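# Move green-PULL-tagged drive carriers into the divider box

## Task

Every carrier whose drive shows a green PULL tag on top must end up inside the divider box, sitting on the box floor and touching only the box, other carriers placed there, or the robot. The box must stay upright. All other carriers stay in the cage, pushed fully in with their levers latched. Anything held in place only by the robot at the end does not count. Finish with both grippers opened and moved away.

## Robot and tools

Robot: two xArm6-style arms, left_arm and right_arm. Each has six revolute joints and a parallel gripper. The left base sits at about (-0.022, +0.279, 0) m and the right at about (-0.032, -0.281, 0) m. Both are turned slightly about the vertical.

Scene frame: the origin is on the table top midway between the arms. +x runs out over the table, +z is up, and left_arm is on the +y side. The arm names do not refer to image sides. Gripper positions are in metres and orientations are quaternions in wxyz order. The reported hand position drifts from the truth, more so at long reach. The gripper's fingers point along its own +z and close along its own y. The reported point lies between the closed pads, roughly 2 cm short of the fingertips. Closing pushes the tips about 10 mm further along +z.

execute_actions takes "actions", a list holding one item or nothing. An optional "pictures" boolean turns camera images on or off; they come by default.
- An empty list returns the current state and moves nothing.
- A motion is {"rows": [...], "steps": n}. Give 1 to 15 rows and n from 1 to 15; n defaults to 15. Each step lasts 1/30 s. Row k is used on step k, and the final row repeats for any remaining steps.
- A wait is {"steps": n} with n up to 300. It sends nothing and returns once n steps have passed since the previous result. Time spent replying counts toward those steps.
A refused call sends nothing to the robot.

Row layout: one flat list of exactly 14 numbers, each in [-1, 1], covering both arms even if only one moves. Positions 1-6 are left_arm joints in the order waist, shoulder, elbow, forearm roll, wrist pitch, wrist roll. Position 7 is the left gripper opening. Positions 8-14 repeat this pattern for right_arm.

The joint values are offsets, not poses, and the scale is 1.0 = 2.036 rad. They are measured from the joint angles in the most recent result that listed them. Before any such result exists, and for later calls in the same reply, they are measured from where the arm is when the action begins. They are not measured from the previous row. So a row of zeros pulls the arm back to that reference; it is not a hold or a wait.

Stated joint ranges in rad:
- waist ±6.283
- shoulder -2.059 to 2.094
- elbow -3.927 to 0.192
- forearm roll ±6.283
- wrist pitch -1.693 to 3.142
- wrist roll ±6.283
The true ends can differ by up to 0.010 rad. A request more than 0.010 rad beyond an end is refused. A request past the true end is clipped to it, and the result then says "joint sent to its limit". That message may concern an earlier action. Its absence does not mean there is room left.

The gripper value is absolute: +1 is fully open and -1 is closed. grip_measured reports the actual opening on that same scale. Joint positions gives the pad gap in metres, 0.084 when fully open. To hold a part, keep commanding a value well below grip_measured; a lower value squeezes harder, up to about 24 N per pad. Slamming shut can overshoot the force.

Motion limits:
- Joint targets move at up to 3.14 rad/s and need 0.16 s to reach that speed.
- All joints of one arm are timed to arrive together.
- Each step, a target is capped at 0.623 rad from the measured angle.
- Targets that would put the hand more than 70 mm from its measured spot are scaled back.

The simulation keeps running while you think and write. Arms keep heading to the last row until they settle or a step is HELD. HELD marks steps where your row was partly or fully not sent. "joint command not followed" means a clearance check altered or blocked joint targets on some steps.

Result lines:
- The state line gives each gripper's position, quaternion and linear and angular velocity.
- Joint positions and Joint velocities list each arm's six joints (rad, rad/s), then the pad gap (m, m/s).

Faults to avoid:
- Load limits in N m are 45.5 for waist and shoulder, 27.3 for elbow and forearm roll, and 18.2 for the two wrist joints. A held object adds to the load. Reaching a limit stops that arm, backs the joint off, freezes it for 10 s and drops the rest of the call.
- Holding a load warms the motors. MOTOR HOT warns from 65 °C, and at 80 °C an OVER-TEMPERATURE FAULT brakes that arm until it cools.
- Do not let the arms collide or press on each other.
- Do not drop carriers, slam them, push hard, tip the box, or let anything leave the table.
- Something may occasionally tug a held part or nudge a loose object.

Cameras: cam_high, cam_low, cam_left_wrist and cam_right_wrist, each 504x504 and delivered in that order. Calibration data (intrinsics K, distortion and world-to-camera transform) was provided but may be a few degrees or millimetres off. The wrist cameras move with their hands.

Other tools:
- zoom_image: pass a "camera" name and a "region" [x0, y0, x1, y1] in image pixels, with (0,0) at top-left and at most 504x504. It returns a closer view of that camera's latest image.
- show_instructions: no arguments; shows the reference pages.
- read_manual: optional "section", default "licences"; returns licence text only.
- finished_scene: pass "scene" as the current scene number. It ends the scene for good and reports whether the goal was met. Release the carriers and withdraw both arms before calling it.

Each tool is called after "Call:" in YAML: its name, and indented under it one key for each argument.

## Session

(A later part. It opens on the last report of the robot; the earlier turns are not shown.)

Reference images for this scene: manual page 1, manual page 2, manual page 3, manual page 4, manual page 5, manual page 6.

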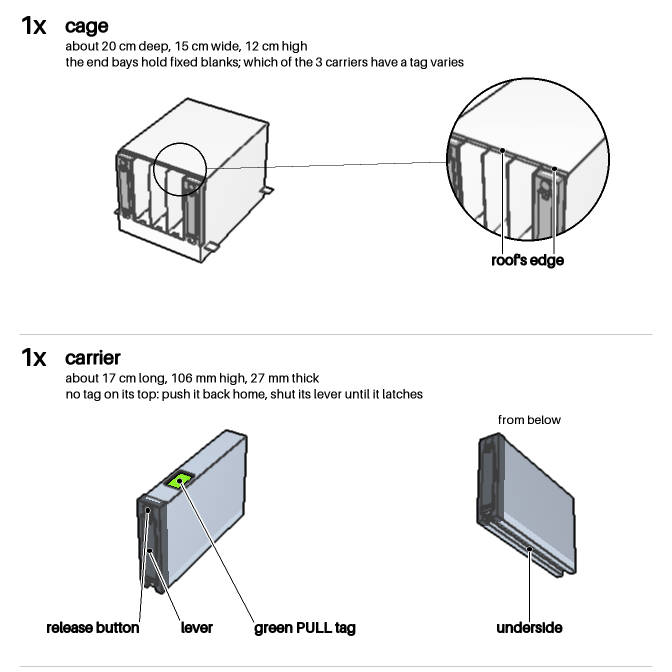

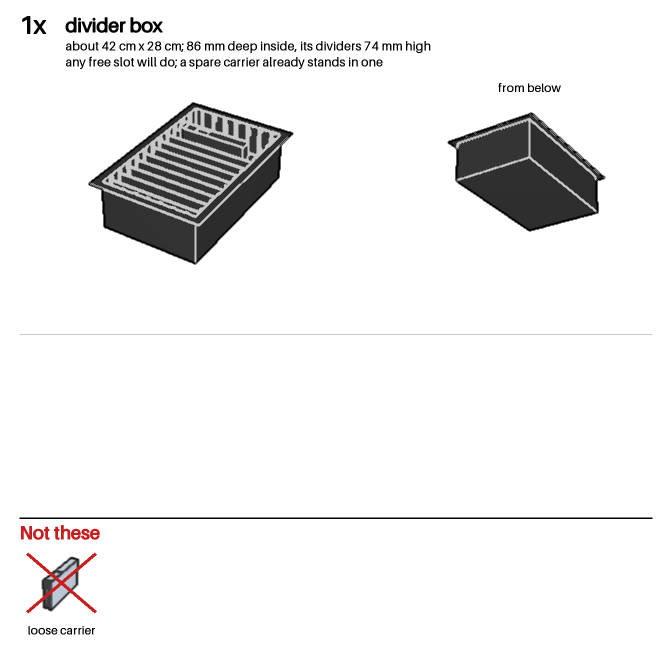

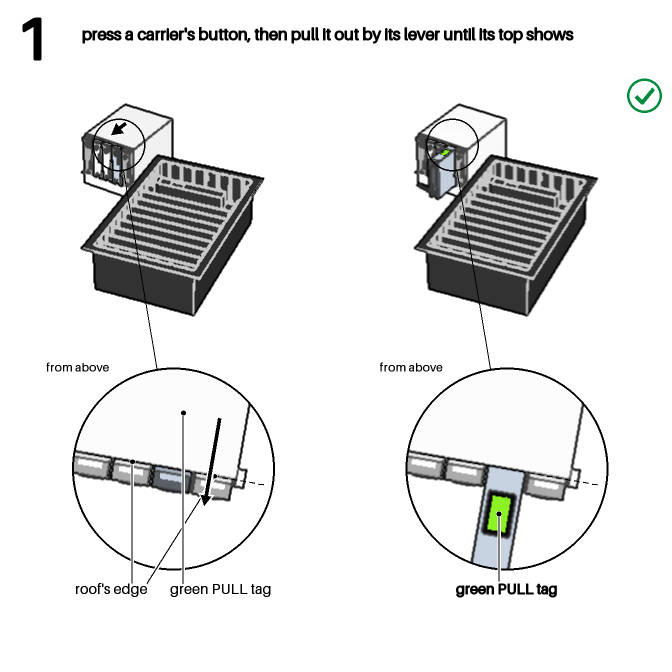

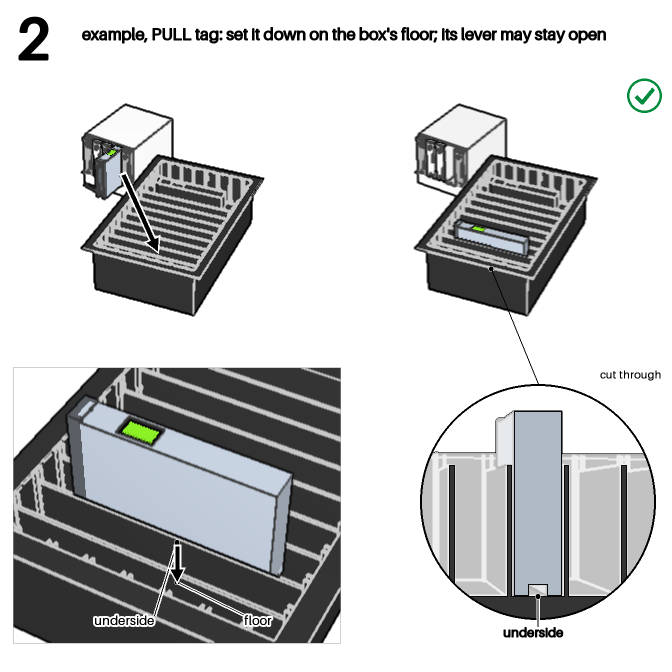

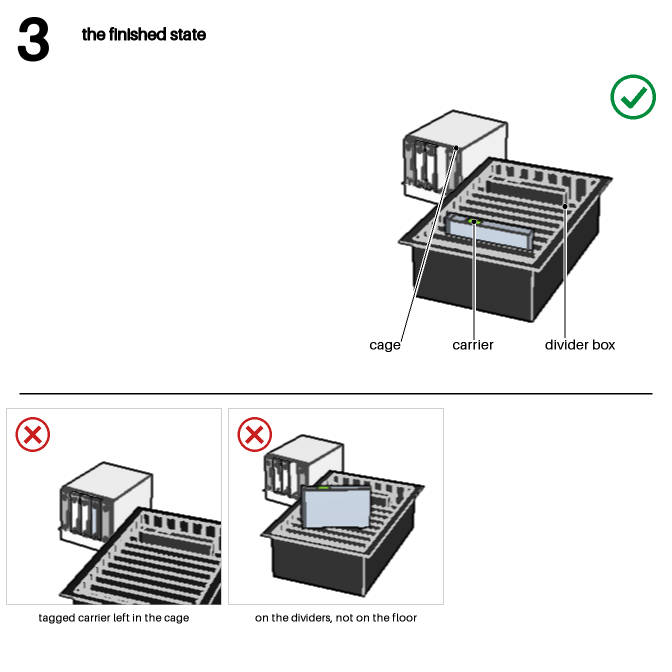

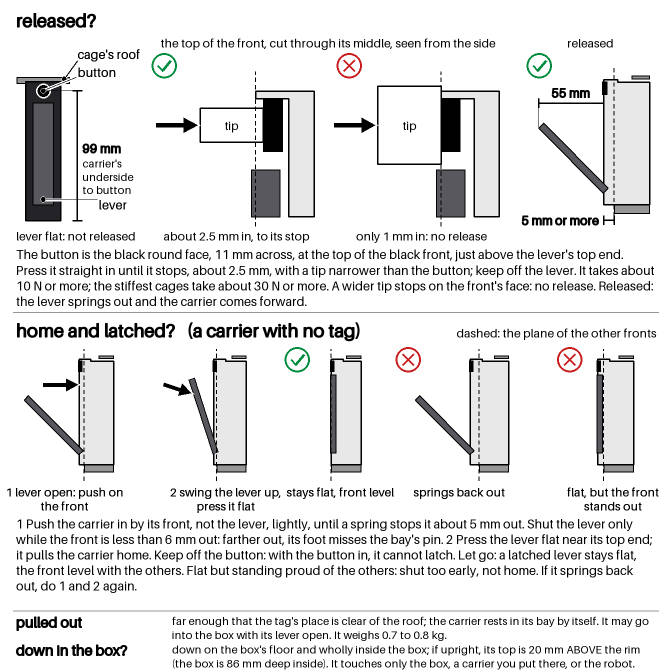

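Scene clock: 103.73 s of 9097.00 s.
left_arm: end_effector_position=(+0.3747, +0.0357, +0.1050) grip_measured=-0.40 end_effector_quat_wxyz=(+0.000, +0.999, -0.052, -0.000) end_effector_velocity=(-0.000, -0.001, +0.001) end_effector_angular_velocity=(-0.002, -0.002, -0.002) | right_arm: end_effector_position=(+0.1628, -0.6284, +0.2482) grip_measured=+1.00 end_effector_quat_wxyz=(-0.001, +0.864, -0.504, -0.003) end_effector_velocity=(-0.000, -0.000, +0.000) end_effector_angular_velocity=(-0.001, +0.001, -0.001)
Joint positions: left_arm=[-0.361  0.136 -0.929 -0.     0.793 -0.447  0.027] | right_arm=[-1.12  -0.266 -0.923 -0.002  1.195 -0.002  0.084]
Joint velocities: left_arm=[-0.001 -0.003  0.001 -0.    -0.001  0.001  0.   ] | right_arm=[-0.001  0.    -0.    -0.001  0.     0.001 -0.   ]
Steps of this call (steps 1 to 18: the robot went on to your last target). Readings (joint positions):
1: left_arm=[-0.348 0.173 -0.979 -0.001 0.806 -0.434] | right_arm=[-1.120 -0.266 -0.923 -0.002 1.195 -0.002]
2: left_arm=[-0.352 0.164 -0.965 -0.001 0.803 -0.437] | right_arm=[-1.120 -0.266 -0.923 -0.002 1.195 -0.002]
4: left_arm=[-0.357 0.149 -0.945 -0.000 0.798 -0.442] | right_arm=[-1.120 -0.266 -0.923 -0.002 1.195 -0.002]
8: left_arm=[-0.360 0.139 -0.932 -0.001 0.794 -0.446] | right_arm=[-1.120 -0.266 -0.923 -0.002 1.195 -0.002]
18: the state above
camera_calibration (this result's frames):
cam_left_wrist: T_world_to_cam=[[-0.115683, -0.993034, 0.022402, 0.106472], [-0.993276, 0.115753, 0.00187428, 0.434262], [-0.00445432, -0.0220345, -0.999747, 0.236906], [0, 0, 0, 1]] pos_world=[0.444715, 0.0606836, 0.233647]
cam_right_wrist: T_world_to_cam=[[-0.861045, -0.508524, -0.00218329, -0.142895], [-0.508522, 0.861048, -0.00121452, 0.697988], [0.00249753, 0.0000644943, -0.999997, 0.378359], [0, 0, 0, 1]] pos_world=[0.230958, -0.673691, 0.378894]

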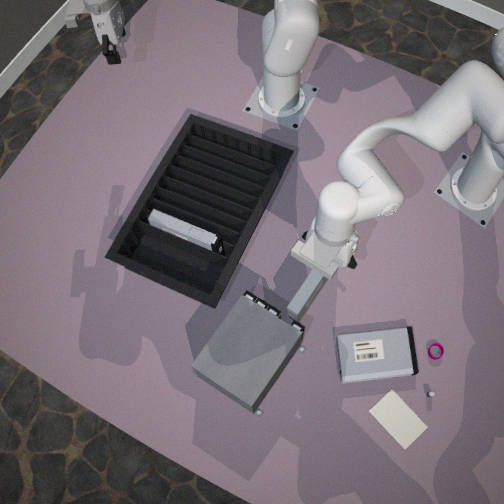

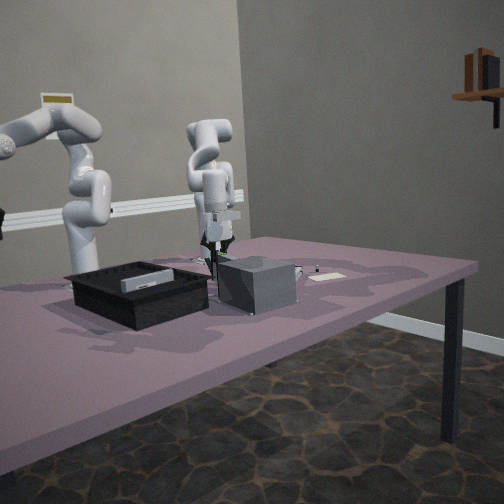

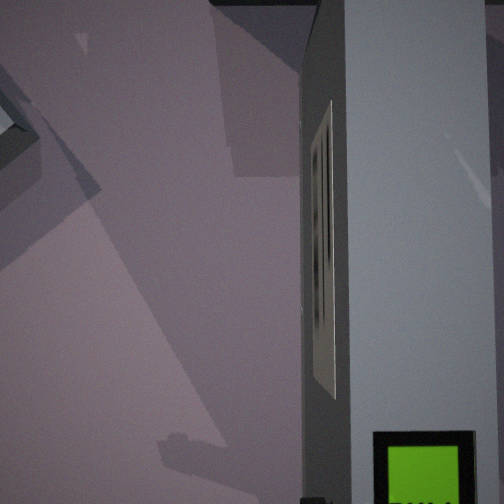

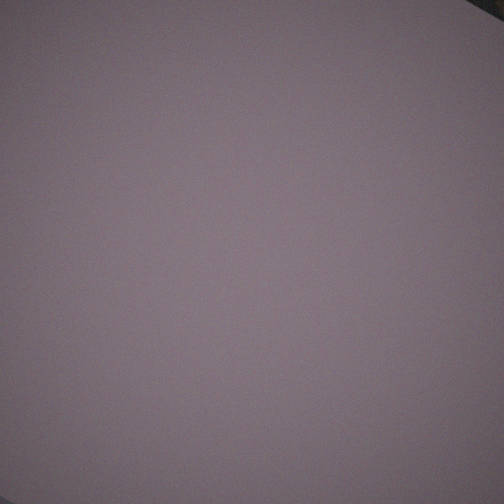

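Call:
execute_actions:
  actions:
    - {"rows":[[0,0.0055,0.003,0,-0.0086,0,-1,0,0,0,0,0,0,1],[0,0.0055,0.003,0,-0.0086,0,-1,0,0,0,0,0,0,1],[0,0.0055,0.003,0,-0.0086,0,-1,0,0,0,0,0,0,1],[0,0.0055,0.003,0,-0.0086,0,-1,0,0,0,0,0,0,1],[0,0.0055,0.003,0,-0.0086,0,-1,0,0,0,0,0,0,1],[0,0.0055,0.003,0,-0.0086,0,-1,0,0,0,0,0,0,1],[0,0.0055,0.003,0,-0.0086,0,-1,0,0,0,0,0,0,1],[0,0.0055,0.003,0,-0.0086,0,-1,0,0,0,0,0,0,1],[0,0.0055,0.003,0,-0.0086,0,0.3,0,0,0,0,0,0,1]]}
  pictures: false

Call:
execute_actions:
  actions:
    - {"steps":10}
  pictures: false

Call:
execute_actions:
  actions:
    - {"rows":[[0.0167,0.0533,-0.0722,0,0.0189,0.0167,0.3,0,0,0,0,0,0,1]]}
  pictures: false

Call:
execute_actions:
  actions:
    - {"steps":10}
  pictures: false

Call:
execute_actions:
  actions:
    - {"rows":[[0,0,0,0,0,0,-1,0,0,0,0,0,0,1]]}
  pictures: false

Call:
execute_actions:
  actions:
    - {"rows":[[0,-0.011,-0.005,0,0.016,0,-1,0,0,0,0,0,0,1],[0,-0.022,-0.011,0,0.033,0,-1,0,0,0,0,0,0,1],[0,-0.022,-0.011,0,0.033,0,-1,0,0,0,0,0,0,1],[0,-0.034,-0.017,0,0.051,0,-1,0,0,0,0,0,0,1],[0,-0.034,-0.017,0,0.051,0,-1,0,0,0,0,0,0,1],[0,-0.045,-0.023,0,0.068,0,-1,0,0,0,0,0,0,1],[0,-0.045,-0.023,0,0.068,0,-1,0,0,0,0,0,0,1],[0,-0.056,-0.029,0,0.085,0,-1,0,0,0,0,0,0,1],[0,-0.056,-0.029,0,0.085,0,-1,0,0,0,0,0,0,1],[0,-0.064,-0.055,0,0.119,0,-1,0,0,0,0,0,0,1],[0,-0.064,-0.055,0,0.119,0,-1,0,0,0,0,0,0,1],[0,-0.07,-0.085,0,0.155,0,-1,0,0,0,0,0,0,1],[0,-0.07,-0.085,0,0.155,0,-1,0,0,0,0,0,0,1],[0,-0.0705,-0.132,0,0.203,0,-1,0,0,0,0,0,0,1]]}
  pictures: false

Call:
execute_actions:
  actions:
    - {"steps":22}
  pictures: false

Call:
execute_actions:
  actions:
    - {"rows":[[-0.04,0.029,-0.032,0,0.003,0.047,-1,0,0,0,0,0,0,1],[-0.04,0.029,-0.032,0,0.003,0.047,-1,0,0,0,0,0,0,1],[-0.079,0.058,-0.065,0,0.007,0.095,-1,0,0,0,0,0,0,1],[-0.079,0.058,-0.065,0,0.007,0.095,-1,0,0,0,0,0,0,1],[-0.157,0.116,-0.129,0,0.013,0.189,-1,0,0,0,0,0,0,1],[-0.157,0.116,-0.129,0,0.013,0.189,-1,0,0,0,0,0,0,1],[-0.157,0.116,-0.129,0,0.013,0.189,-1,0,0,0,0,0,0,1],[-0.157,0.116,-0.129,0,0.013,0.189,-1,0,0,0,0,0,0,1],[-0.157,0.116,-0.129,0,0.013,0.189,-1,0,0,0,0,0,0,1],[-0.157,0.116,-0.129,0,0.013,0.189,-1,0,0,0,0,0,0,1],[-0.236,0.174,-0.194,0,0.02,0.284,-1,0,0,0,0,0,0,1],[-0.236,0.174,-0.194,0,0.02,0.284,-1,0,0,0,0,0,0,1],[-0.236,0.174,-0.194,0,0.02,0.284,-1,0,0,0,0,0,0,1],[-0.236,0.174,-0.194,0,0.02,0.284,-1,0,0,0,0,0,0,1],[-0.3148,0.2316,-0.2583,0,0.0268,0.378,-1,0,0,0,0,0,0,1]]}
  pictures: false

Call:
execute_actions:
  actions:
    - {"steps":45}

Scene clock: 127.03 s of 9097.00 s.
left_arm: end_effector_position=(+0.3755, +0.0354, +0.0997) grip_measured=+0.27 end_effector_quat_wxyz=(+0.001, +0.999, -0.052, +0.001) end_effector_velocity=(-0.005, +0.002, -0.005) end_effector_angular_velocity=(+0.008, +0.015, +0.000) | right_arm: end_effector_position=(+0.1628, -0.6284, +0.2482) grip_measured=+1.00 end_effector_quat_wxyz=(-0.001, +0.864, -0.504, -0.003) end_effector_velocity=(+0.000, +0.000, +0.000) end_effector_angular_velocity=(+0.000, -0.001, -0.000)
Joint positions: left_arm=[-0.36   0.146 -0.924 -0.     0.775 -0.446  0.056] | right_arm=[-1.12  -0.266 -0.923 -0.002  1.195 -0.002  0.084]
Joint velocities: left_arm=[-0.001  0.003  0.01  -0.001  0.004 -0.001  0.016] | right_arm=[ 0.001 -0.     0.     0.001 -0.     0.001 -0.   ]
Steps of this call (steps 1 to 15: the robot went on to your last target; steps 16 to 90: nothing new was sent; then 19.80 s passed at rest; steps 91 to 105: all 15 steps of this action). Readings (joint positions):
91: left_arm=[-0.361 0.135 -0.928 -0.000 0.793 -0.447] | right_arm=[-1.120 -0.266 -0.923 -0.002 1.195 -0.002]
92: left_arm=[-0.361 0.136 -0.928 -0.000 0.791 -0.447] | right_arm=[-1.120 -0.266 -0.923 -0.002 1.195 -0.002]
94: left_arm=[-0.361 0.139 -0.927 -0.001 0.785 -0.447] | right_arm=[-1.120 -0.266 -0.923 -0.002 1.195 -0.002]
98: left_arm=[-0.361 0.144 -0.924 -0.001 0.778 -0.446] | right_arm=[-1.120 -0.266 -0.923 -0.002 1.195 -0.002]
105: the state above

Scene clock: 127.37 s of 9097.00 s.
left_arm: end_effector_position=(+0.3747, +0.0357, +0.0989) grip_measured=+0.29 end_effector_quat_wxyz=(+0.000, +0.999, -0.052, +0.000) end_effector_velocity=(-0.001, +0.000, -0.000) end_effector_angular_velocity=(+0.001, +0.001, -0.000) | right_arm: end_effector_position=(+0.1628, -0.6284, +0.2482) grip_measured=+1.00 end_effector_quat_wxyz=(-0.001, +0.864, -0.504, -0.003) end_effector_velocity=(-0.000, -0.000, -0.000) end_effector_angular_velocity=(+0.000, +0.001, -0.001)
Joint positions: left_arm=[-0.361  0.147 -0.923 -0.     0.775 -0.447  0.056] | right_arm=[-1.12  -0.266 -0.923 -0.002  1.195 -0.002  0.084]
Joint velocities: left_arm=[-0.001 -0.     0.001 -0.     0.001 -0.     0.   ] | right_arm=[-0.001  0.001 -0.    -0.     0.     0.     0.   ]
Steps of this call (steps 1 to 10: the robot went on to your last target). Readings (joint positions):
1: left_arm=[-0.360 0.147 -0.924 -0.000 0.775 -0.447] | right_arm=[-1.120 -0.266 -0.923 -0.002 1.195 -0.002]
2: left_arm=[-0.360 0.147 -0.923 -0.000 0.775 -0.447] | right_arm=[-1.120 -0.266 -0.923 -0.002 1.195 -0.002]
4: left_arm=[-0.360 0.147 -0.923 -0.000 0.775 -0.447] | right_arm=[-1.120 -0.266 -0.923 -0.002 1.195 -0.002]
8: left_arm=[-0.361 0.147 -0.923 -0.000 0.775 -0.447] | right_arm=[-1.120 -0.266 -0.923 -0.002 1.195 -0.002]
10: the state above

Scene clock: 127.87 s of 9097.00 s.
left_arm: end_effector_position=(+0.4136, +0.0316, +0.0985) grip_measured=+0.29 end_effector_quat_wxyz=(+0.000, +0.999, -0.052, -0.000) end_effector_velocity=(+0.005, -0.001, +0.001) end_effector_angular_velocity=(-0.002, -0.003, -0.002) | right_arm: end_effector_position=(+0.1628, -0.6284, +0.2482) grip_measured=+1.00 end_effector_quat_wxyz=(-0.001, +0.864, -0.504, -0.003) end_effector_velocity=(+0.000, +0.000, -0.001) end_effector_angular_velocity=(+0.001, +0.000, -0.000)
Joint positions: left_arm=[-0.327  0.254 -1.067 -0.     0.814 -0.413  0.056] | right_arm=[-1.12  -0.266 -0.923 -0.002  1.195 -0.002  0.084]
Joint velocities: left_arm=[ 0.003  0.01  -0.019  0.     0.005  0.005  0.   ] | right_arm=[ 0.     0.001  0.     0.     0.     0.    -0.   ]
Steps of this call (steps 1 to 15: all 15 steps of this action). Readings (joint positions):
1: left_arm=[-0.361 0.147 -0.923 -0.000 0.776 -0.447] | right_arm=[-1.120 -0.266 -0.923 -0.002 1.195 -0.002]
2: left_arm=[-0.360 0.149 -0.925 -0.000 0.777 -0.446] | right_arm=[-1.120 -0.266 -0.923 -0.002 1.195 -0.002]
4: left_arm=[-0.352 0.176 -0.961 -0.000 0.787 -0.437] | right_arm=[-1.120 -0.266 -0.923 -0.002 1.195 -0.002]
8: left_arm=[-0.331 0.239 -1.048 -0.000 0.807 -0.418] | right_arm=[-1.120 -0.266 -0.923 -0.002 1.195 -0.002]
15: the state above

Scene clock: 128.20 s of 9097.00 s.
left_arm: end_effector_position=(+0.4141, +0.0315, +0.0986) grip_measured=+0.29 end_effector_quat_wxyz=(+0.000, +0.999, -0.052, +0.000) end_effector_velocity=(-0.000, +0.000, -0.001) end_effector_angular_velocity=(+0.001, +0.002, -0.001) | right_arm: end_effector_position=(+0.1628, -0.6284, +0.2482) grip_measured=+1.00 end_effector_quat_wxyz=(-0.001, +0.864, -0.504, -0.003) end_effector_velocity=(+0.000, +0.000, +0.000) end_effector_angular_velocity=(-0.000, -0.001, +0.001)
Joint positions: left_arm=[-0.327  0.255 -1.069 -0.     0.814 -0.413  0.056] | right_arm=[-1.12  -0.266 -0.923 -0.002  1.195 -0.002  0.084]
Joint velocities: left_arm=[ 0.     0.003 -0.001  0.     0.     0.001  0.   ] | right_arm=[ 0.001 -0.001  0.001  0.001  0.    -0.    -0.   ]
Steps of this call (steps 1 to 10: the robot went on to your last target). Readings (joint positions):
1: left_arm=[-0.327 0.254 -1.068 -0.000 0.814 -0.413] | right_arm=[-1.120 -0.266 -0.923 -0.002 1.195 -0.002]
2: left_arm=[-0.327 0.254 -1.068 -0.000 0.814 -0.413] | right_arm=[-1.120 -0.266 -0.923 -0.002 1.195 -0.002]
4: left_arm=[-0.327 0.255 -1.069 -0.000 0.814 -0.413] | right_arm=[-1.120 -0.266 -0.923 -0.002 1.195 -0.002]
8: left_arm=[-0.327 0.255 -1.069 -0.000 0.814 -0.413] | right_arm=[-1.120 -0.266 -0.923 -0.002 1.195 -0.002]
10: the state above

Scene clock: 128.70 s of 9097.00 s.
left_arm: end_effector_position=(+0.4141, +0.0314, +0.0986) grip_measured=-0.40 end_effector_quat_wxyz=(+0.000, +0.999, -0.052, +0.000) end_effector_velocity=(+0.000, +0.000, +0.000) end_effector_angular_velocity=(-0.000, -0.000, -0.000) | right_arm: end_effector_position=(+0.1628, -0.6284, +0.2482) grip_measured=+1.00 end_effector_quat_wxyz=(-0.001, +0.864, -0.504, -0.003) end_effector_velocity=(-0.000, +0.000, +0.000) end_effector_angular_velocity=(-0.001, +0.001, +0.001)
Joint positions: left_arm=[-0.327  0.255 -1.069 -0.     0.814 -0.413  0.027] | right_arm=[-1.12  -0.266 -0.923 -0.002  1.195 -0.002  0.084]
Joint velocities: left_arm=[ 0.001 -0.    -0.    -0.     0.     0.001  0.   ] | right_arm=[ 0.001 -0.001  0.    -0.002 -0.    -0.     0.   ]
Steps of this call (steps 1 to 15: all 15 steps of this action). Readings (joint positions):
1: left_arm=[-0.327 0.255 -1.069 -0.000 0.814 -0.413] | right_arm=[-1.120 -0.266 -0.923 -0.002 1.195 -0.002]
2: left_arm=[-0.327 0.255 -1.069 -0.000 0.814 -0.413] | right_arm=[-1.120 -0.266 -0.923 -0.002 1.195 -0.002]
4: left_arm=[-0.327 0.255 -1.069 -0.000 0.814 -0.413] | right_arm=[-1.120 -0.266 -0.923 -0.002 1.195 -0.002]
8: left_arm=[-0.327 0.255 -1.069 -0.000 0.814 -0.413] | right_arm=[-1.120 -0.266 -0.923 -0.002 1.195 -0.002]
15: the state above

Scene clock: 129.20 s of 9097.00 s.
left_arm: end_effector_position=(+0.4138, +0.0317, +0.1886) grip_measured=-0.40 end_effector_quat_wxyz=(-0.001, +0.999, -0.052, -0.002) end_effector_velocity=(+0.045, -0.026, +0.335) end_effector_angular_velocity=(-0.014, -0.024, +0.001) | right_arm: end_effector_position=(+0.1628, -0.6284, +0.2482) grip_measured=+1.00 end_effector_quat_wxyz=(-0.001, +0.864, -0.504, -0.003) end_effector_velocity=(-0.000, +0.000, -0.000) end_effector_angular_velocity=(+0.000, +0.000, -0.000)
Joint positions: left_arm=[-0.327  0.132 -1.186 -0.     1.059 -0.413  0.027] | right_arm=[-1.12  -0.266 -0.923 -0.002  1.195 -0.002  0.084]
Joint velocities: left_arm=[-0.    -0.183 -0.759  0.     0.915 -0.001 -0.   ] | right_arm=[-0. -0.  0. -0.  0.  0. -0.]
Steps of this call (steps 1 to 15: all 15 steps of this action). Readings (joint positions):
1: left_arm=[-0.327 0.255 -1.069 -0.000 0.814 -0.413] | right_arm=[-1.120 -0.266 -0.923 -0.002 1.195 -0.002]
2: left_arm=[-0.327 0.254 -1.070 -0.000 0.817 -0.413] | right_arm=[-1.120 -0.266 -0.923 -0.002 1.195 -0.002]
4: left_arm=[-0.327 0.243 -1.071 -0.000 0.839 -0.413] | right_arm=[-1.120 -0.266 -0.923 -0.002 1.195 -0.002]
8: left_arm=[-0.327 0.198 -1.097 -0.000 0.902 -0.413] | right_arm=[-1.120 -0.266 -0.923 -0.002 1.195 -0.002]
15: the state above

Scene clock: 129.93 s of 9097.00 s.
left_arm: end_effector_position=(+0.4204, +0.0279, +0.2493) grip_measured=-0.40 end_effector_quat_wxyz=(-0.000, +0.999, -0.052, -0.001) end_effector_velocity=(+0.000, -0.000, +0.001) end_effector_angular_velocity=(-0.000, -0.001, -0.000) | right_arm: end_effector_position=(+0.1628, -0.6284, +0.2482) grip_measured=+1.00 end_effector_quat_wxyz=(-0.001, +0.864, -0.504, -0.003) end_effector_velocity=(-0.000, -0.000, -0.000) end_effector_angular_velocity=(-0.000, +0.001, -0.001)
Joint positions: left_arm=[-0.327  0.112 -1.338 -0.     1.227 -0.413  0.027] | right_arm=[-1.12  -0.266 -0.923 -0.002  1.195 -0.002  0.084]
Joint velocities: left_arm=[-0.     0.001 -0.002 -0.     0.001 -0.    -0.   ] | right_arm=[-0.001  0.001 -0.    -0.001 -0.     0.001 -0.   ]
Steps of this call (steps 1 to 22: the robot went on to your last target). Readings (joint positions):
1: left_arm=[-0.327 0.126 -1.214 -0.000 1.090 -0.413] | right_arm=[-1.120 -0.266 -0.923 -0.002 1.195 -0.002]
2: left_arm=[-0.327 0.122 -1.244 -0.000 1.122 -0.413] | right_arm=[-1.120 -0.266 -0.923 -0.002 1.195 -0.002]
4: left_arm=[-0.327 0.115 -1.296 -0.000 1.174 -0.413] | right_arm=[-1.120 -0.266 -0.923 -0.002 1.195 -0.002]
8: left_arm=[-0.327 0.111 -1.331 -0.000 1.215 -0.413] | right_arm=[-1.120 -0.266 -0.923 -0.002 1.195 -0.002]
22: the state above

Scene clock: 130.43 s of 9097.00 s.
left_arm: end_effector_position=(+0.3761, -0.1176, +0.2350) grip_measured=-0.40 end_effector_quat_wxyz=(-0.000, +0.941, -0.338, -0.001) end_effector_velocity=(-0.163, -0.330, -0.044) end_effector_angular_velocity=(-0.000, +0.001, -1.368) | right_arm: end_effector_position=(+0.1628, -0.6284, +0.2482) grip_measured=+1.00 end_effector_quat_wxyz=(-0.001, +0.864, -0.504, -0.003) end_effector_velocity=(+0.000, +0.000, -0.000) end_effector_angular_velocity=(+0.001, -0.000, -0.000)
Joint positions: left_arm=[-0.594  0.309 -1.556 -0.001  1.249 -0.093  0.027] | right_arm=[-1.12  -0.266 -0.923 -0.002  1.195 -0.002  0.084]
Joint velocities: left_arm=[-0.621  0.456 -0.509  0.001  0.054  0.747 -0.   ] | right_arm=[ 0.     0.    -0.     0.001  0.     0.    -0.   ]
Steps of this call (steps 1 to 15: all 15 steps of this action). Readings (joint positions):
1: left_arm=[-0.327 0.112 -1.338 -0.000 1.227 -0.412] | right_arm=[-1.120 -0.266 -0.923 -0.002 1.195 -0.002]
2: left_arm=[-0.329 0.114 -1.340 -0.000 1.228 -0.409] | right_arm=[-1.120 -0.266 -0.923 -0.002 1.195 -0.002]
4: left_arm=[-0.353 0.133 -1.363 0.001 1.230 -0.376] | right_arm=[-1.120 -0.266 -0.923 -0.002 1.195 -0.002]
8: left_arm=[-0.445 0.199 -1.435 -0.001 1.237 -0.271] | right_arm=[-1.120 -0.266 -0.923 -0.002 1.195 -0.002]
15: the state above

Scene clock: 131.93 s of 9097.00 s.
left_arm: end_effector_position=(+0.2297, -0.2951, +0.1995) grip_measured=-0.40 end_effector_quat_wxyz=(-0.000, +0.727, -0.687, -0.001) end_effector_velocity=(-0.000, -0.000, +0.000) end_effector_angular_velocity=(-0.001, -0.000, -0.000) | right_arm: end_effector_position=(+0.1628, -0.6284, +0.2482) grip_measured=+1.00 end_effector_quat_wxyz=(-0.001, +0.864, -0.504, -0.003) end_effector_velocity=(-0.000, +0.000, +0.000) end_effector_angular_velocity=(+0.000, -0.001, -0.001)
Joint positions: left_arm=[-0.967  0.583 -1.864 -0.     1.282  0.357  0.027] | right_arm=[-1.12  -0.266 -0.923 -0.002  1.195 -0.002  0.084]
Joint velocities: left_arm=[-0.     0.001 -0.001 -0.     0.    -0.     0.   ] | right_arm=[-0.    -0.     0.     0.001  0.     0.     0.   ]
Steps of this call (steps 1 to 45: the robot went on to your last target). Readings (joint positions):
1: left_arm=[-0.614 0.324 -1.573 -0.001 1.251 -0.068] | right_arm=[-1.120 -0.266 -0.923 -0.002 1.195 -0.002]
2: left_arm=[-0.635 0.339 -1.590 -0.001 1.253 -0.043] | right_arm=[-1.120 -0.266 -0.923 -0.002 1.195 -0.002]
4: left_arm=[-0.676 0.369 -1.624 -0.001 1.256 0.006] | right_arm=[-1.120 -0.266 -0.923 -0.002 1.195 -0.002]
8: left_arm=[-0.756 0.428 -1.690 -0.000 1.263 0.102] | right_arm=[-1.120 -0.266 -0.923 -0.002 1.195 -0.002]
45: the state above
All arms were judged still, so your last target was given up. Only a new action makes them travel on or press farther. Fingers that are still opening or closing keep moving.
camera_calibration (this result's frames):
cam_left_wrist: T_world_to_cam=[[-0.99875, -0.0443263, 0.0230979, 0.241731], [-0.0442711, 0.999015, 0.00289651, 0.370765], [-0.0232036, 0.00187032, -0.999729, 0.33479], [0, 0, 0, 1]] pos_world=[0.265611, -0.360312, 0.328042]
cam_right_wrist: T_world_to_cam=[[-0.861045, -0.508524, -0.00218362, -0.142895], [-0.508523, 0.861048, -0.00121455, 0.697988], [0.00249783, 0.0000646391, -0.999997, 0.378359], [0, 0, 0, 1]] pos_world=[0.230959, -0.673691, 0.378894]

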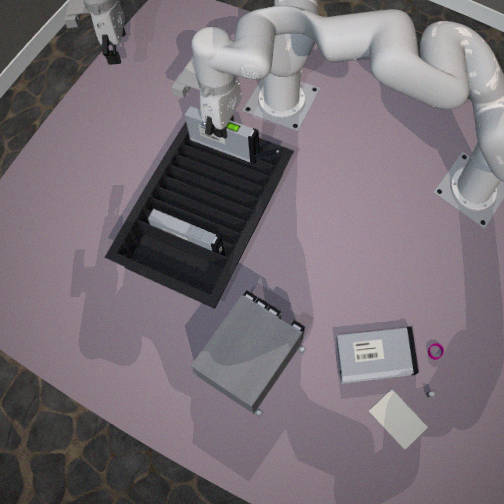

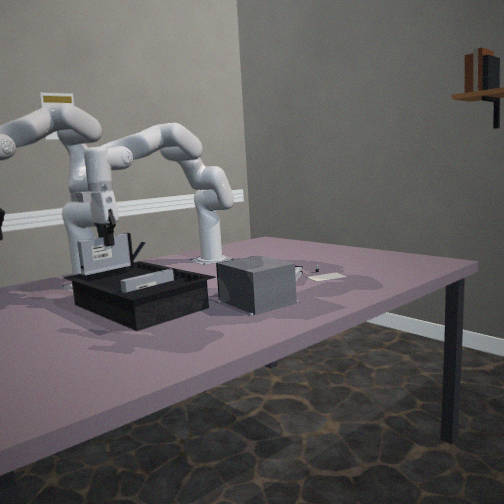

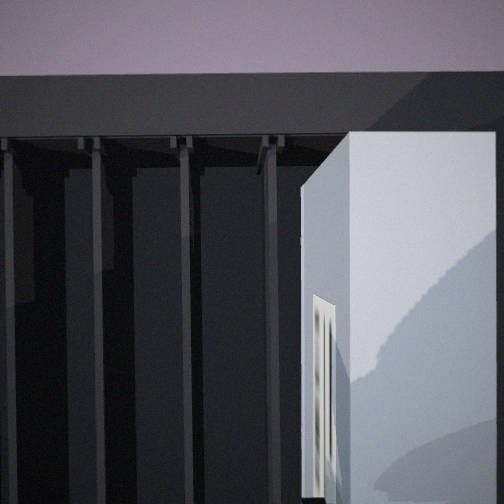

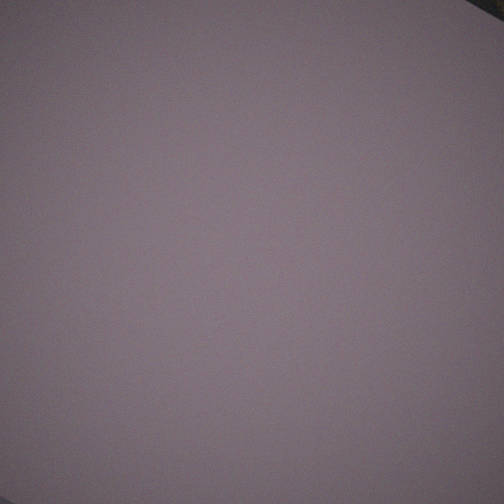

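Call:
execute_actions:
  actions:
    - {"rows":[[0.0025,0.0283,-0.017,0,-0.0113,0.0005,-1,0,0,0,0,0,0,1]]}
  pictures: false

Call:
execute_actions:
  actions:
    - {"steps":12}

Scene clock: 138.60 s of 9097.00 s.
left_arm: end_effector_position=(+0.2373, -0.3043, +0.1810) grip_measured=-0.40 end_effector_quat_wxyz=(+0.000, +0.728, -0.685, +0.001) end_effector_velocity=(+0.007, -0.001, +0.004) end_effector_angular_velocity=(-0.011, -0.009, +0.008) | right_arm: end_effector_position=(+0.1628, -0.6284, +0.2482) grip_measured=+1.00 end_effector_quat_wxyz=(-0.001, +0.864, -0.504, -0.003) end_effector_velocity=(-0.001, +0.000, -0.001) end_effector_angular_velocity=(+0.002, +0.001, -0.001)
Joint positions: left_arm=[-0.962  0.639 -1.899 -0.     1.258  0.358  0.027] | right_arm=[-1.12  -0.266 -0.923 -0.002  1.195 -0.002  0.084]
Joint velocities: left_arm=[ 0.009 -0.001 -0.008  0.004 -0.005  0.    -0.   ] | right_arm=[-0.001  0.001  0.001  0.     0.     0.    -0.   ]
Steps of this call (steps 1 to 90: nothing new was sent; then 3.17 s passed at rest; steps 91 to 105: all 15 steps of this action). Readings (joint positions):
91: left_arm=[-0.967 0.583 -1.864 -0.000 1.282 0.357] | right_arm=[-1.120 -0.266 -0.923 -0.002 1.195 -0.002]
92: left_arm=[-0.967 0.586 -1.866 -0.000 1.281 0.357] | right_arm=[-1.120 -0.266 -0.923 -0.002 1.195 -0.002]
94: left_arm=[-0.966 0.605 -1.881 -0.001 1.271 0.357] | right_arm=[-1.120 -0.266 -0.923 -0.002 1.195 -0.002]
98: left_arm=[-0.963 0.637 -1.890 -0.000 1.262 0.358] | right_arm=[-1.120 -0.266 -0.923 -0.002 1.195 -0.002]
105: the state above

Scene clock: 139.00 s of 9097.00 s.
left_arm: end_effector_position=(+0.2371, -0.3039, +0.1796) grip_measured=-0.40 end_effector_quat_wxyz=(-0.000, +0.728, -0.685, -0.001) end_effector_velocity=(-0.000, +0.000, -0.000) end_effector_angular_velocity=(+0.000, +0.000, -0.001) | right_arm: end_effector_position=(+0.1628, -0.6284, +0.2482) grip_measured=+1.00 end_effector_quat_wxyz=(-0.001, +0.864, -0.504, -0.003) end_effector_velocity=(-0.000, -0.000, -0.001) end_effector_angular_velocity=(+0.001, +0.001, +0.001)
Joint positions: left_arm=[-0.962  0.641 -1.898 -0.     1.259  0.358  0.027] | right_arm=[-1.12  -0.266 -0.923 -0.002  1.195 -0.002  0.084]
Joint velocities: left_arm=[-0.    -0.     0.001 -0.     0.     0.     0.   ] | right_arm=[-0.     0.001 -0.    -0.     0.    -0.001  0.   ]
Steps of this call (steps 1 to 12: the robot went on to your last target). Readings (joint positions):
1: left_arm=[-0.962 0.640 -1.899 -0.000 1.258 0.358] | right_arm=[-1.120 -0.266 -0.923 -0.002 1.195 -0.002]
2: left_arm=[-0.962 0.640 -1.899 -0.000 1.258 0.358] | right_arm=[-1.120 -0.266 -0.923 -0.002 1.195 -0.002]
4: left_arm=[-0.962 0.640 -1.898 -0.000 1.259 0.358] | right_arm=[-1.120 -0.266 -0.923 -0.002 1.195 -0.002]
8: left_arm=[-0.962 0.641 -1.898 -0.000 1.259 0.358] | right_arm=[-1.120 -0.266 -0.923 -0.002 1.195 -0.002]
12: the state above
camera_calibration (this result's frames):
cam_left_wrist: T_world_to_cam=[[-0.998564, -0.0483999, 0.0229765, 0.247963], [-0.0483514, 0.998827, 0.00266148, 0.380892], [-0.0230784, 0.00154671, -0.999732, 0.314991], [0, 0, 0, 1]] pos_world=[0.273293, -0.36893, 0.308196]
cam_right_wrist: T_world_to_cam=[[-0.861045, -0.508524, -0.00218361, -0.142895], [-0.508523, 0.861048, -0.00121473, 0.697988], [0.00249791, 0.0000644825, -0.999997, 0.378359], [0, 0, 0, 1]] pos_world=[0.230959, -0.673691, 0.378894]

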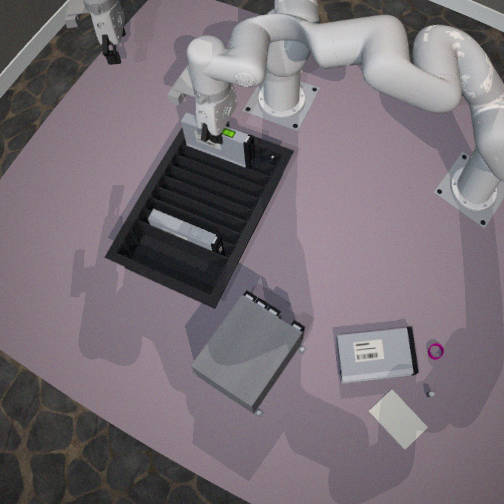

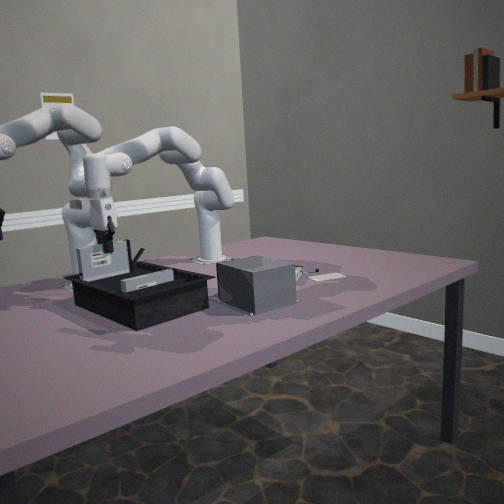

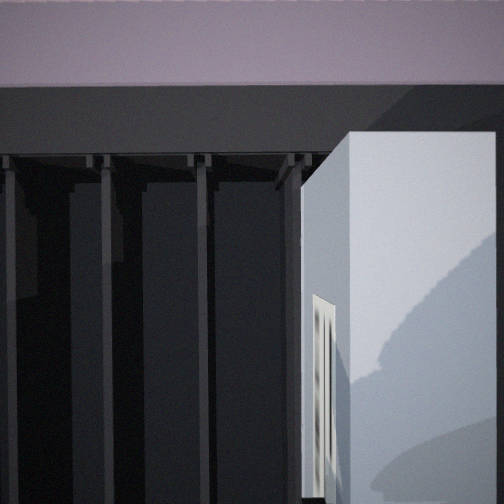

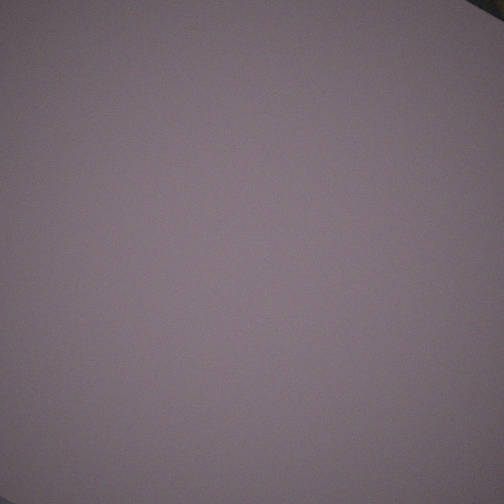

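Call:
execute_actions:
  actions:
    - {"rows":[[-0.0011,0,0,0,0,-0.0011,-1,0,0,0,0,0,0,1]]}
  pictures: false

Call:
execute_actions:
  actions:
    - {"rows":[[0,0.0012,0.0056,0,-0.0068,0,-1,0,0,0,0,0,0,1],[0,0.0025,0.011,0,-0.0135,0,-1,0,0,0,0,0,0,1],[0,0.004,0.0161,0,-0.0201,0,-1,0,0,0,0,0,0,1],[0,0.0056,0.0211,0,-0.0267,0,-1,0,0,0,0,0,0,1],[0,0.0074,0.0258,0,-0.0332,0,-1,0,0,0,0,0,0,1],[0,0.0093,0.0304,0,-0.0397,0,-1,0,0,0,0,0,0,1],[0,0.0113,0.0347,0,-0.046,0,-1,0,0,0,0,0,0,1],[0,0.0135,0.0388,0,-0.0523,0,-1,0,0,0,0,0,0,1],[0,0.0157,0.0427,0,-0.0584,0,-1,0,0,0,0,0,0,1],[0,0.0182,0.0464,0,-0.0646,0,-1,0,0,0,0,0,0,1],[0,0.0207,0.05,0,-0.0707,0,-1,0,0,0,0,0,0,1],[0,0.0234,0.0532,0,-0.0766,0,-1,0,0,0,0,0,0,1],[0,0.0262,0.0563,0,-0.0825,0,-1,0,0,0,0,0,0,1],[0,0.0288,0.0588,0,-0.0876,0,-1,0,0,0,0,0,0,1]]}
  pictures: false

Call:
execute_actions:
  actions:
    - {"steps":18}

Scene clock: 147.00 s of 9097.00 s.
left_arm: end_effector_position=(+0.2358, -0.3044, +0.1796) grip_measured=-0.40 end_effector_quat_wxyz=(-0.000, +0.728, -0.685, -0.001) end_effector_velocity=(+0.000, -0.001, +0.001) end_effector_angular_velocity=(-0.003, -0.001, +0.000) | right_arm: end_effector_position=(+0.1628, -0.6284, +0.2482) grip_measured=+1.00 end_effector_quat_wxyz=(-0.001, +0.864, -0.504, -0.003) end_effector_velocity=(+0.000, +0.000, -0.001) end_effector_angular_velocity=(+0.002, -0.001, +0.001)
Joint positions: left_arm=[-0.965  0.641 -1.898 -0.     1.259  0.356  0.027] | right_arm=[-1.12  -0.266 -0.923 -0.002  1.195 -0.002  0.084]
Joint velocities: left_arm=[ 0.    -0.001 -0.002 -0.    -0.     0.    -0.   ] | right_arm=[ 0.001  0.001  0.     0.002 -0.    -0.001 -0.   ]
Steps of this call (steps 1 to 15: the robot went on to your last target; steps 16 to 90: nothing new was sent; then 4.50 s passed at rest; steps 91 to 105: all 15 steps of this action). Readings (joint positions):
91: left_arm=[-0.962 0.641 -1.898 -0.000 1.259 0.358] | right_arm=[-1.120 -0.266 -0.923 -0.002 1.195 -0.002]
92: left_arm=[-0.963 0.641 -1.898 -0.000 1.259 0.358] | right_arm=[-1.120 -0.266 -0.923 -0.002 1.195 -0.002]
94: left_arm=[-0.963 0.641 -1.898 -0.000 1.259 0.357] | right_arm=[-1.120 -0.266 -0.923 -0.002 1.195 -0.002]
98: left_arm=[-0.965 0.641 -1.898 -0.000 1.259 0.356] | right_arm=[-1.120 -0.266 -0.923 -0.002 1.195 -0.002]
105: the state above

Scene clock: 147.50 s of 9097.00 s.
left_arm: end_effector_position=(+0.2356, -0.3044, +0.1220) grip_measured=-0.40 end_effector_quat_wxyz=(-0.000, +0.728, -0.685, -0.001) end_effector_velocity=(-0.001, -0.007, -0.145) end_effector_angular_velocity=(-0.023, -0.007, -0.001) | right_arm: end_effector_position=(+0.1628, -0.6284, +0.2482) grip_measured=+1.00 end_effector_quat_wxyz=(-0.001, +0.864, -0.504, -0.003) end_effector_velocity=(-0.000, -0.000, +0.000) end_effector_angular_velocity=(-0.001, +0.000, -0.001)
Joint positions: left_arm=[-0.965  0.683 -1.8   -0.001  1.12   0.356  0.027] | right_arm=[-1.12  -0.266 -0.923 -0.002  1.195 -0.002  0.084]
Joint velocities: left_arm=[-0.005  0.146  0.19  -0.003 -0.36  -0.003  0.   ] | right_arm=[-0.    -0.001  0.    -0.001  0.     0.001  0.   ]
Steps of this call (steps 1 to 15: all 15 steps of this action). Readings (joint positions):
1: left_arm=[-0.965 0.641 -1.898 -0.000 1.259 0.356] | right_arm=[-1.120 -0.266 -0.923 -0.002 1.195 -0.002]
2: left_arm=[-0.965 0.641 -1.897 -0.000 1.257 0.356] | right_arm=[-1.120 -0.266 -0.923 -0.002 1.195 -0.002]
4: left_arm=[-0.965 0.641 -1.891 -0.001 1.246 0.356] | right_arm=[-1.120 -0.266 -0.923 -0.002 1.195 -0.002]
8: left_arm=[-0.965 0.652 -1.857 -0.000 1.206 0.356] | right_arm=[-1.120 -0.266 -0.923 -0.002 1.195 -0.002]
15: the state above

Scene clock: 148.10 s of 9097.00 s.
left_arm: end_effector_position=(+0.2357, -0.3050, +0.1065) grip_measured=-0.40 end_effector_quat_wxyz=(+0.000, +0.728, -0.685, +0.000) end_effector_velocity=(+0.000, +0.000, -0.001) end_effector_angular_velocity=(+0.001, -0.000, -0.001) | right_arm: end_effector_position=(+0.1628, -0.6284, +0.2482) grip_measured=+1.00 end_effector_quat_wxyz=(-0.001, +0.864, -0.504, -0.003) end_effector_velocity=(+0.000, -0.000, +0.001) end_effector_angular_velocity=(-0.001, -0.002, -0.000)
Joint positions: left_arm=[-0.965  0.698 -1.78  -0.001  1.08   0.356  0.027] | right_arm=[-1.12  -0.266 -0.923 -0.002  1.195 -0.002  0.084]
Joint velocities: left_arm=[ 0.     0.002  0.     0.    -0.001  0.001  0.   ] | right_arm=[-0.    -0.001 -0.001  0.001 -0.    -0.    -0.   ]
Steps of this call (steps 1 to 18: the robot went on to your last target). Readings (joint positions):
1: left_arm=[-0.965 0.687 -1.794 -0.001 1.109 0.356] | right_arm=[-1.120 -0.266 -0.923 -0.002 1.195 -0.002]
2: left_arm=[-0.965 0.692 -1.789 -0.000 1.100 0.356] | right_arm=[-1.120 -0.266 -0.923 -0.002 1.195 -0.002]
4: left_arm=[-0.965 0.697 -1.782 -0.000 1.090 0.356] | right_arm=[-1.120 -0.266 -0.923 -0.002 1.195 -0.002]
8: left_arm=[-0.965 0.698 -1.780 -0.001 1.083 0.356] | right_arm=[-1.120 -0.266 -0.923 -0.002 1.195 -0.002]
18: the state above
camera_calibration (this result's frames):
cam_left_wrist: T_world_to_cam=[[-0.998582, -0.0482607, 0.0224805, 0.248265], [-0.0482604, 0.998835, 0.00055513, 0.382361], [-0.0224811, -0.000530575, -0.999747, 0.241034], [0, 0, 0, 1]] pos_world=[0.271785, -0.369807, 0.23518]
cam_right_wrist: T_world_to_cam=[[-0.861045, -0.508524, -0.00218359, -0.142895], [-0.508523, 0.861048, -0.00121486, 0.697988], [0.00249796, 0.0000643543, -0.999997, 0.378359], [0, 0, 0, 1]] pos_world=[0.230959, -0.673691, 0.378894]

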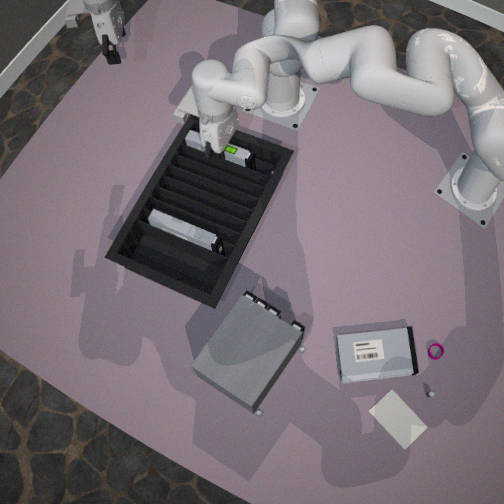

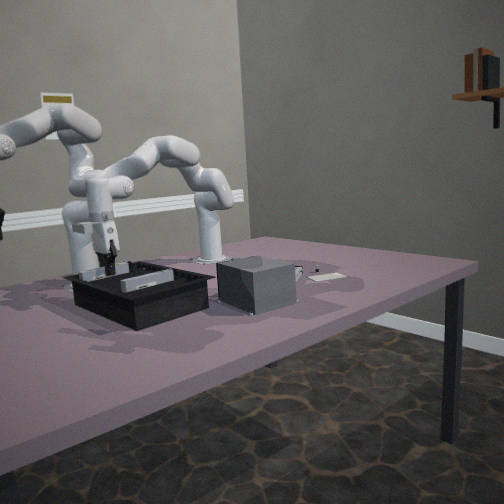

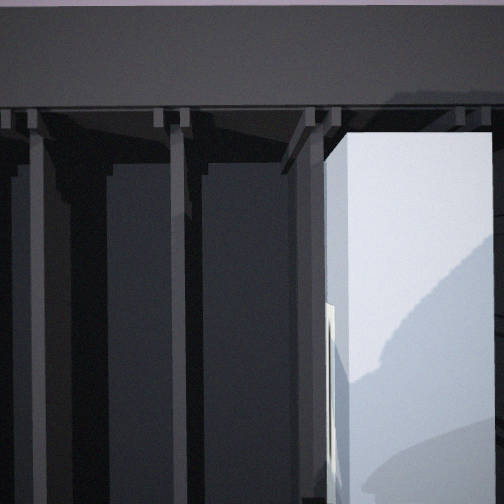

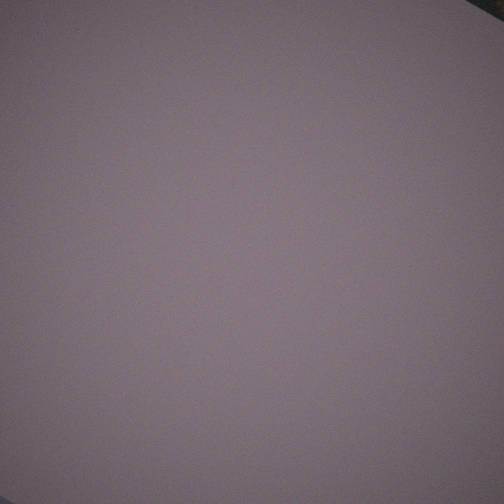

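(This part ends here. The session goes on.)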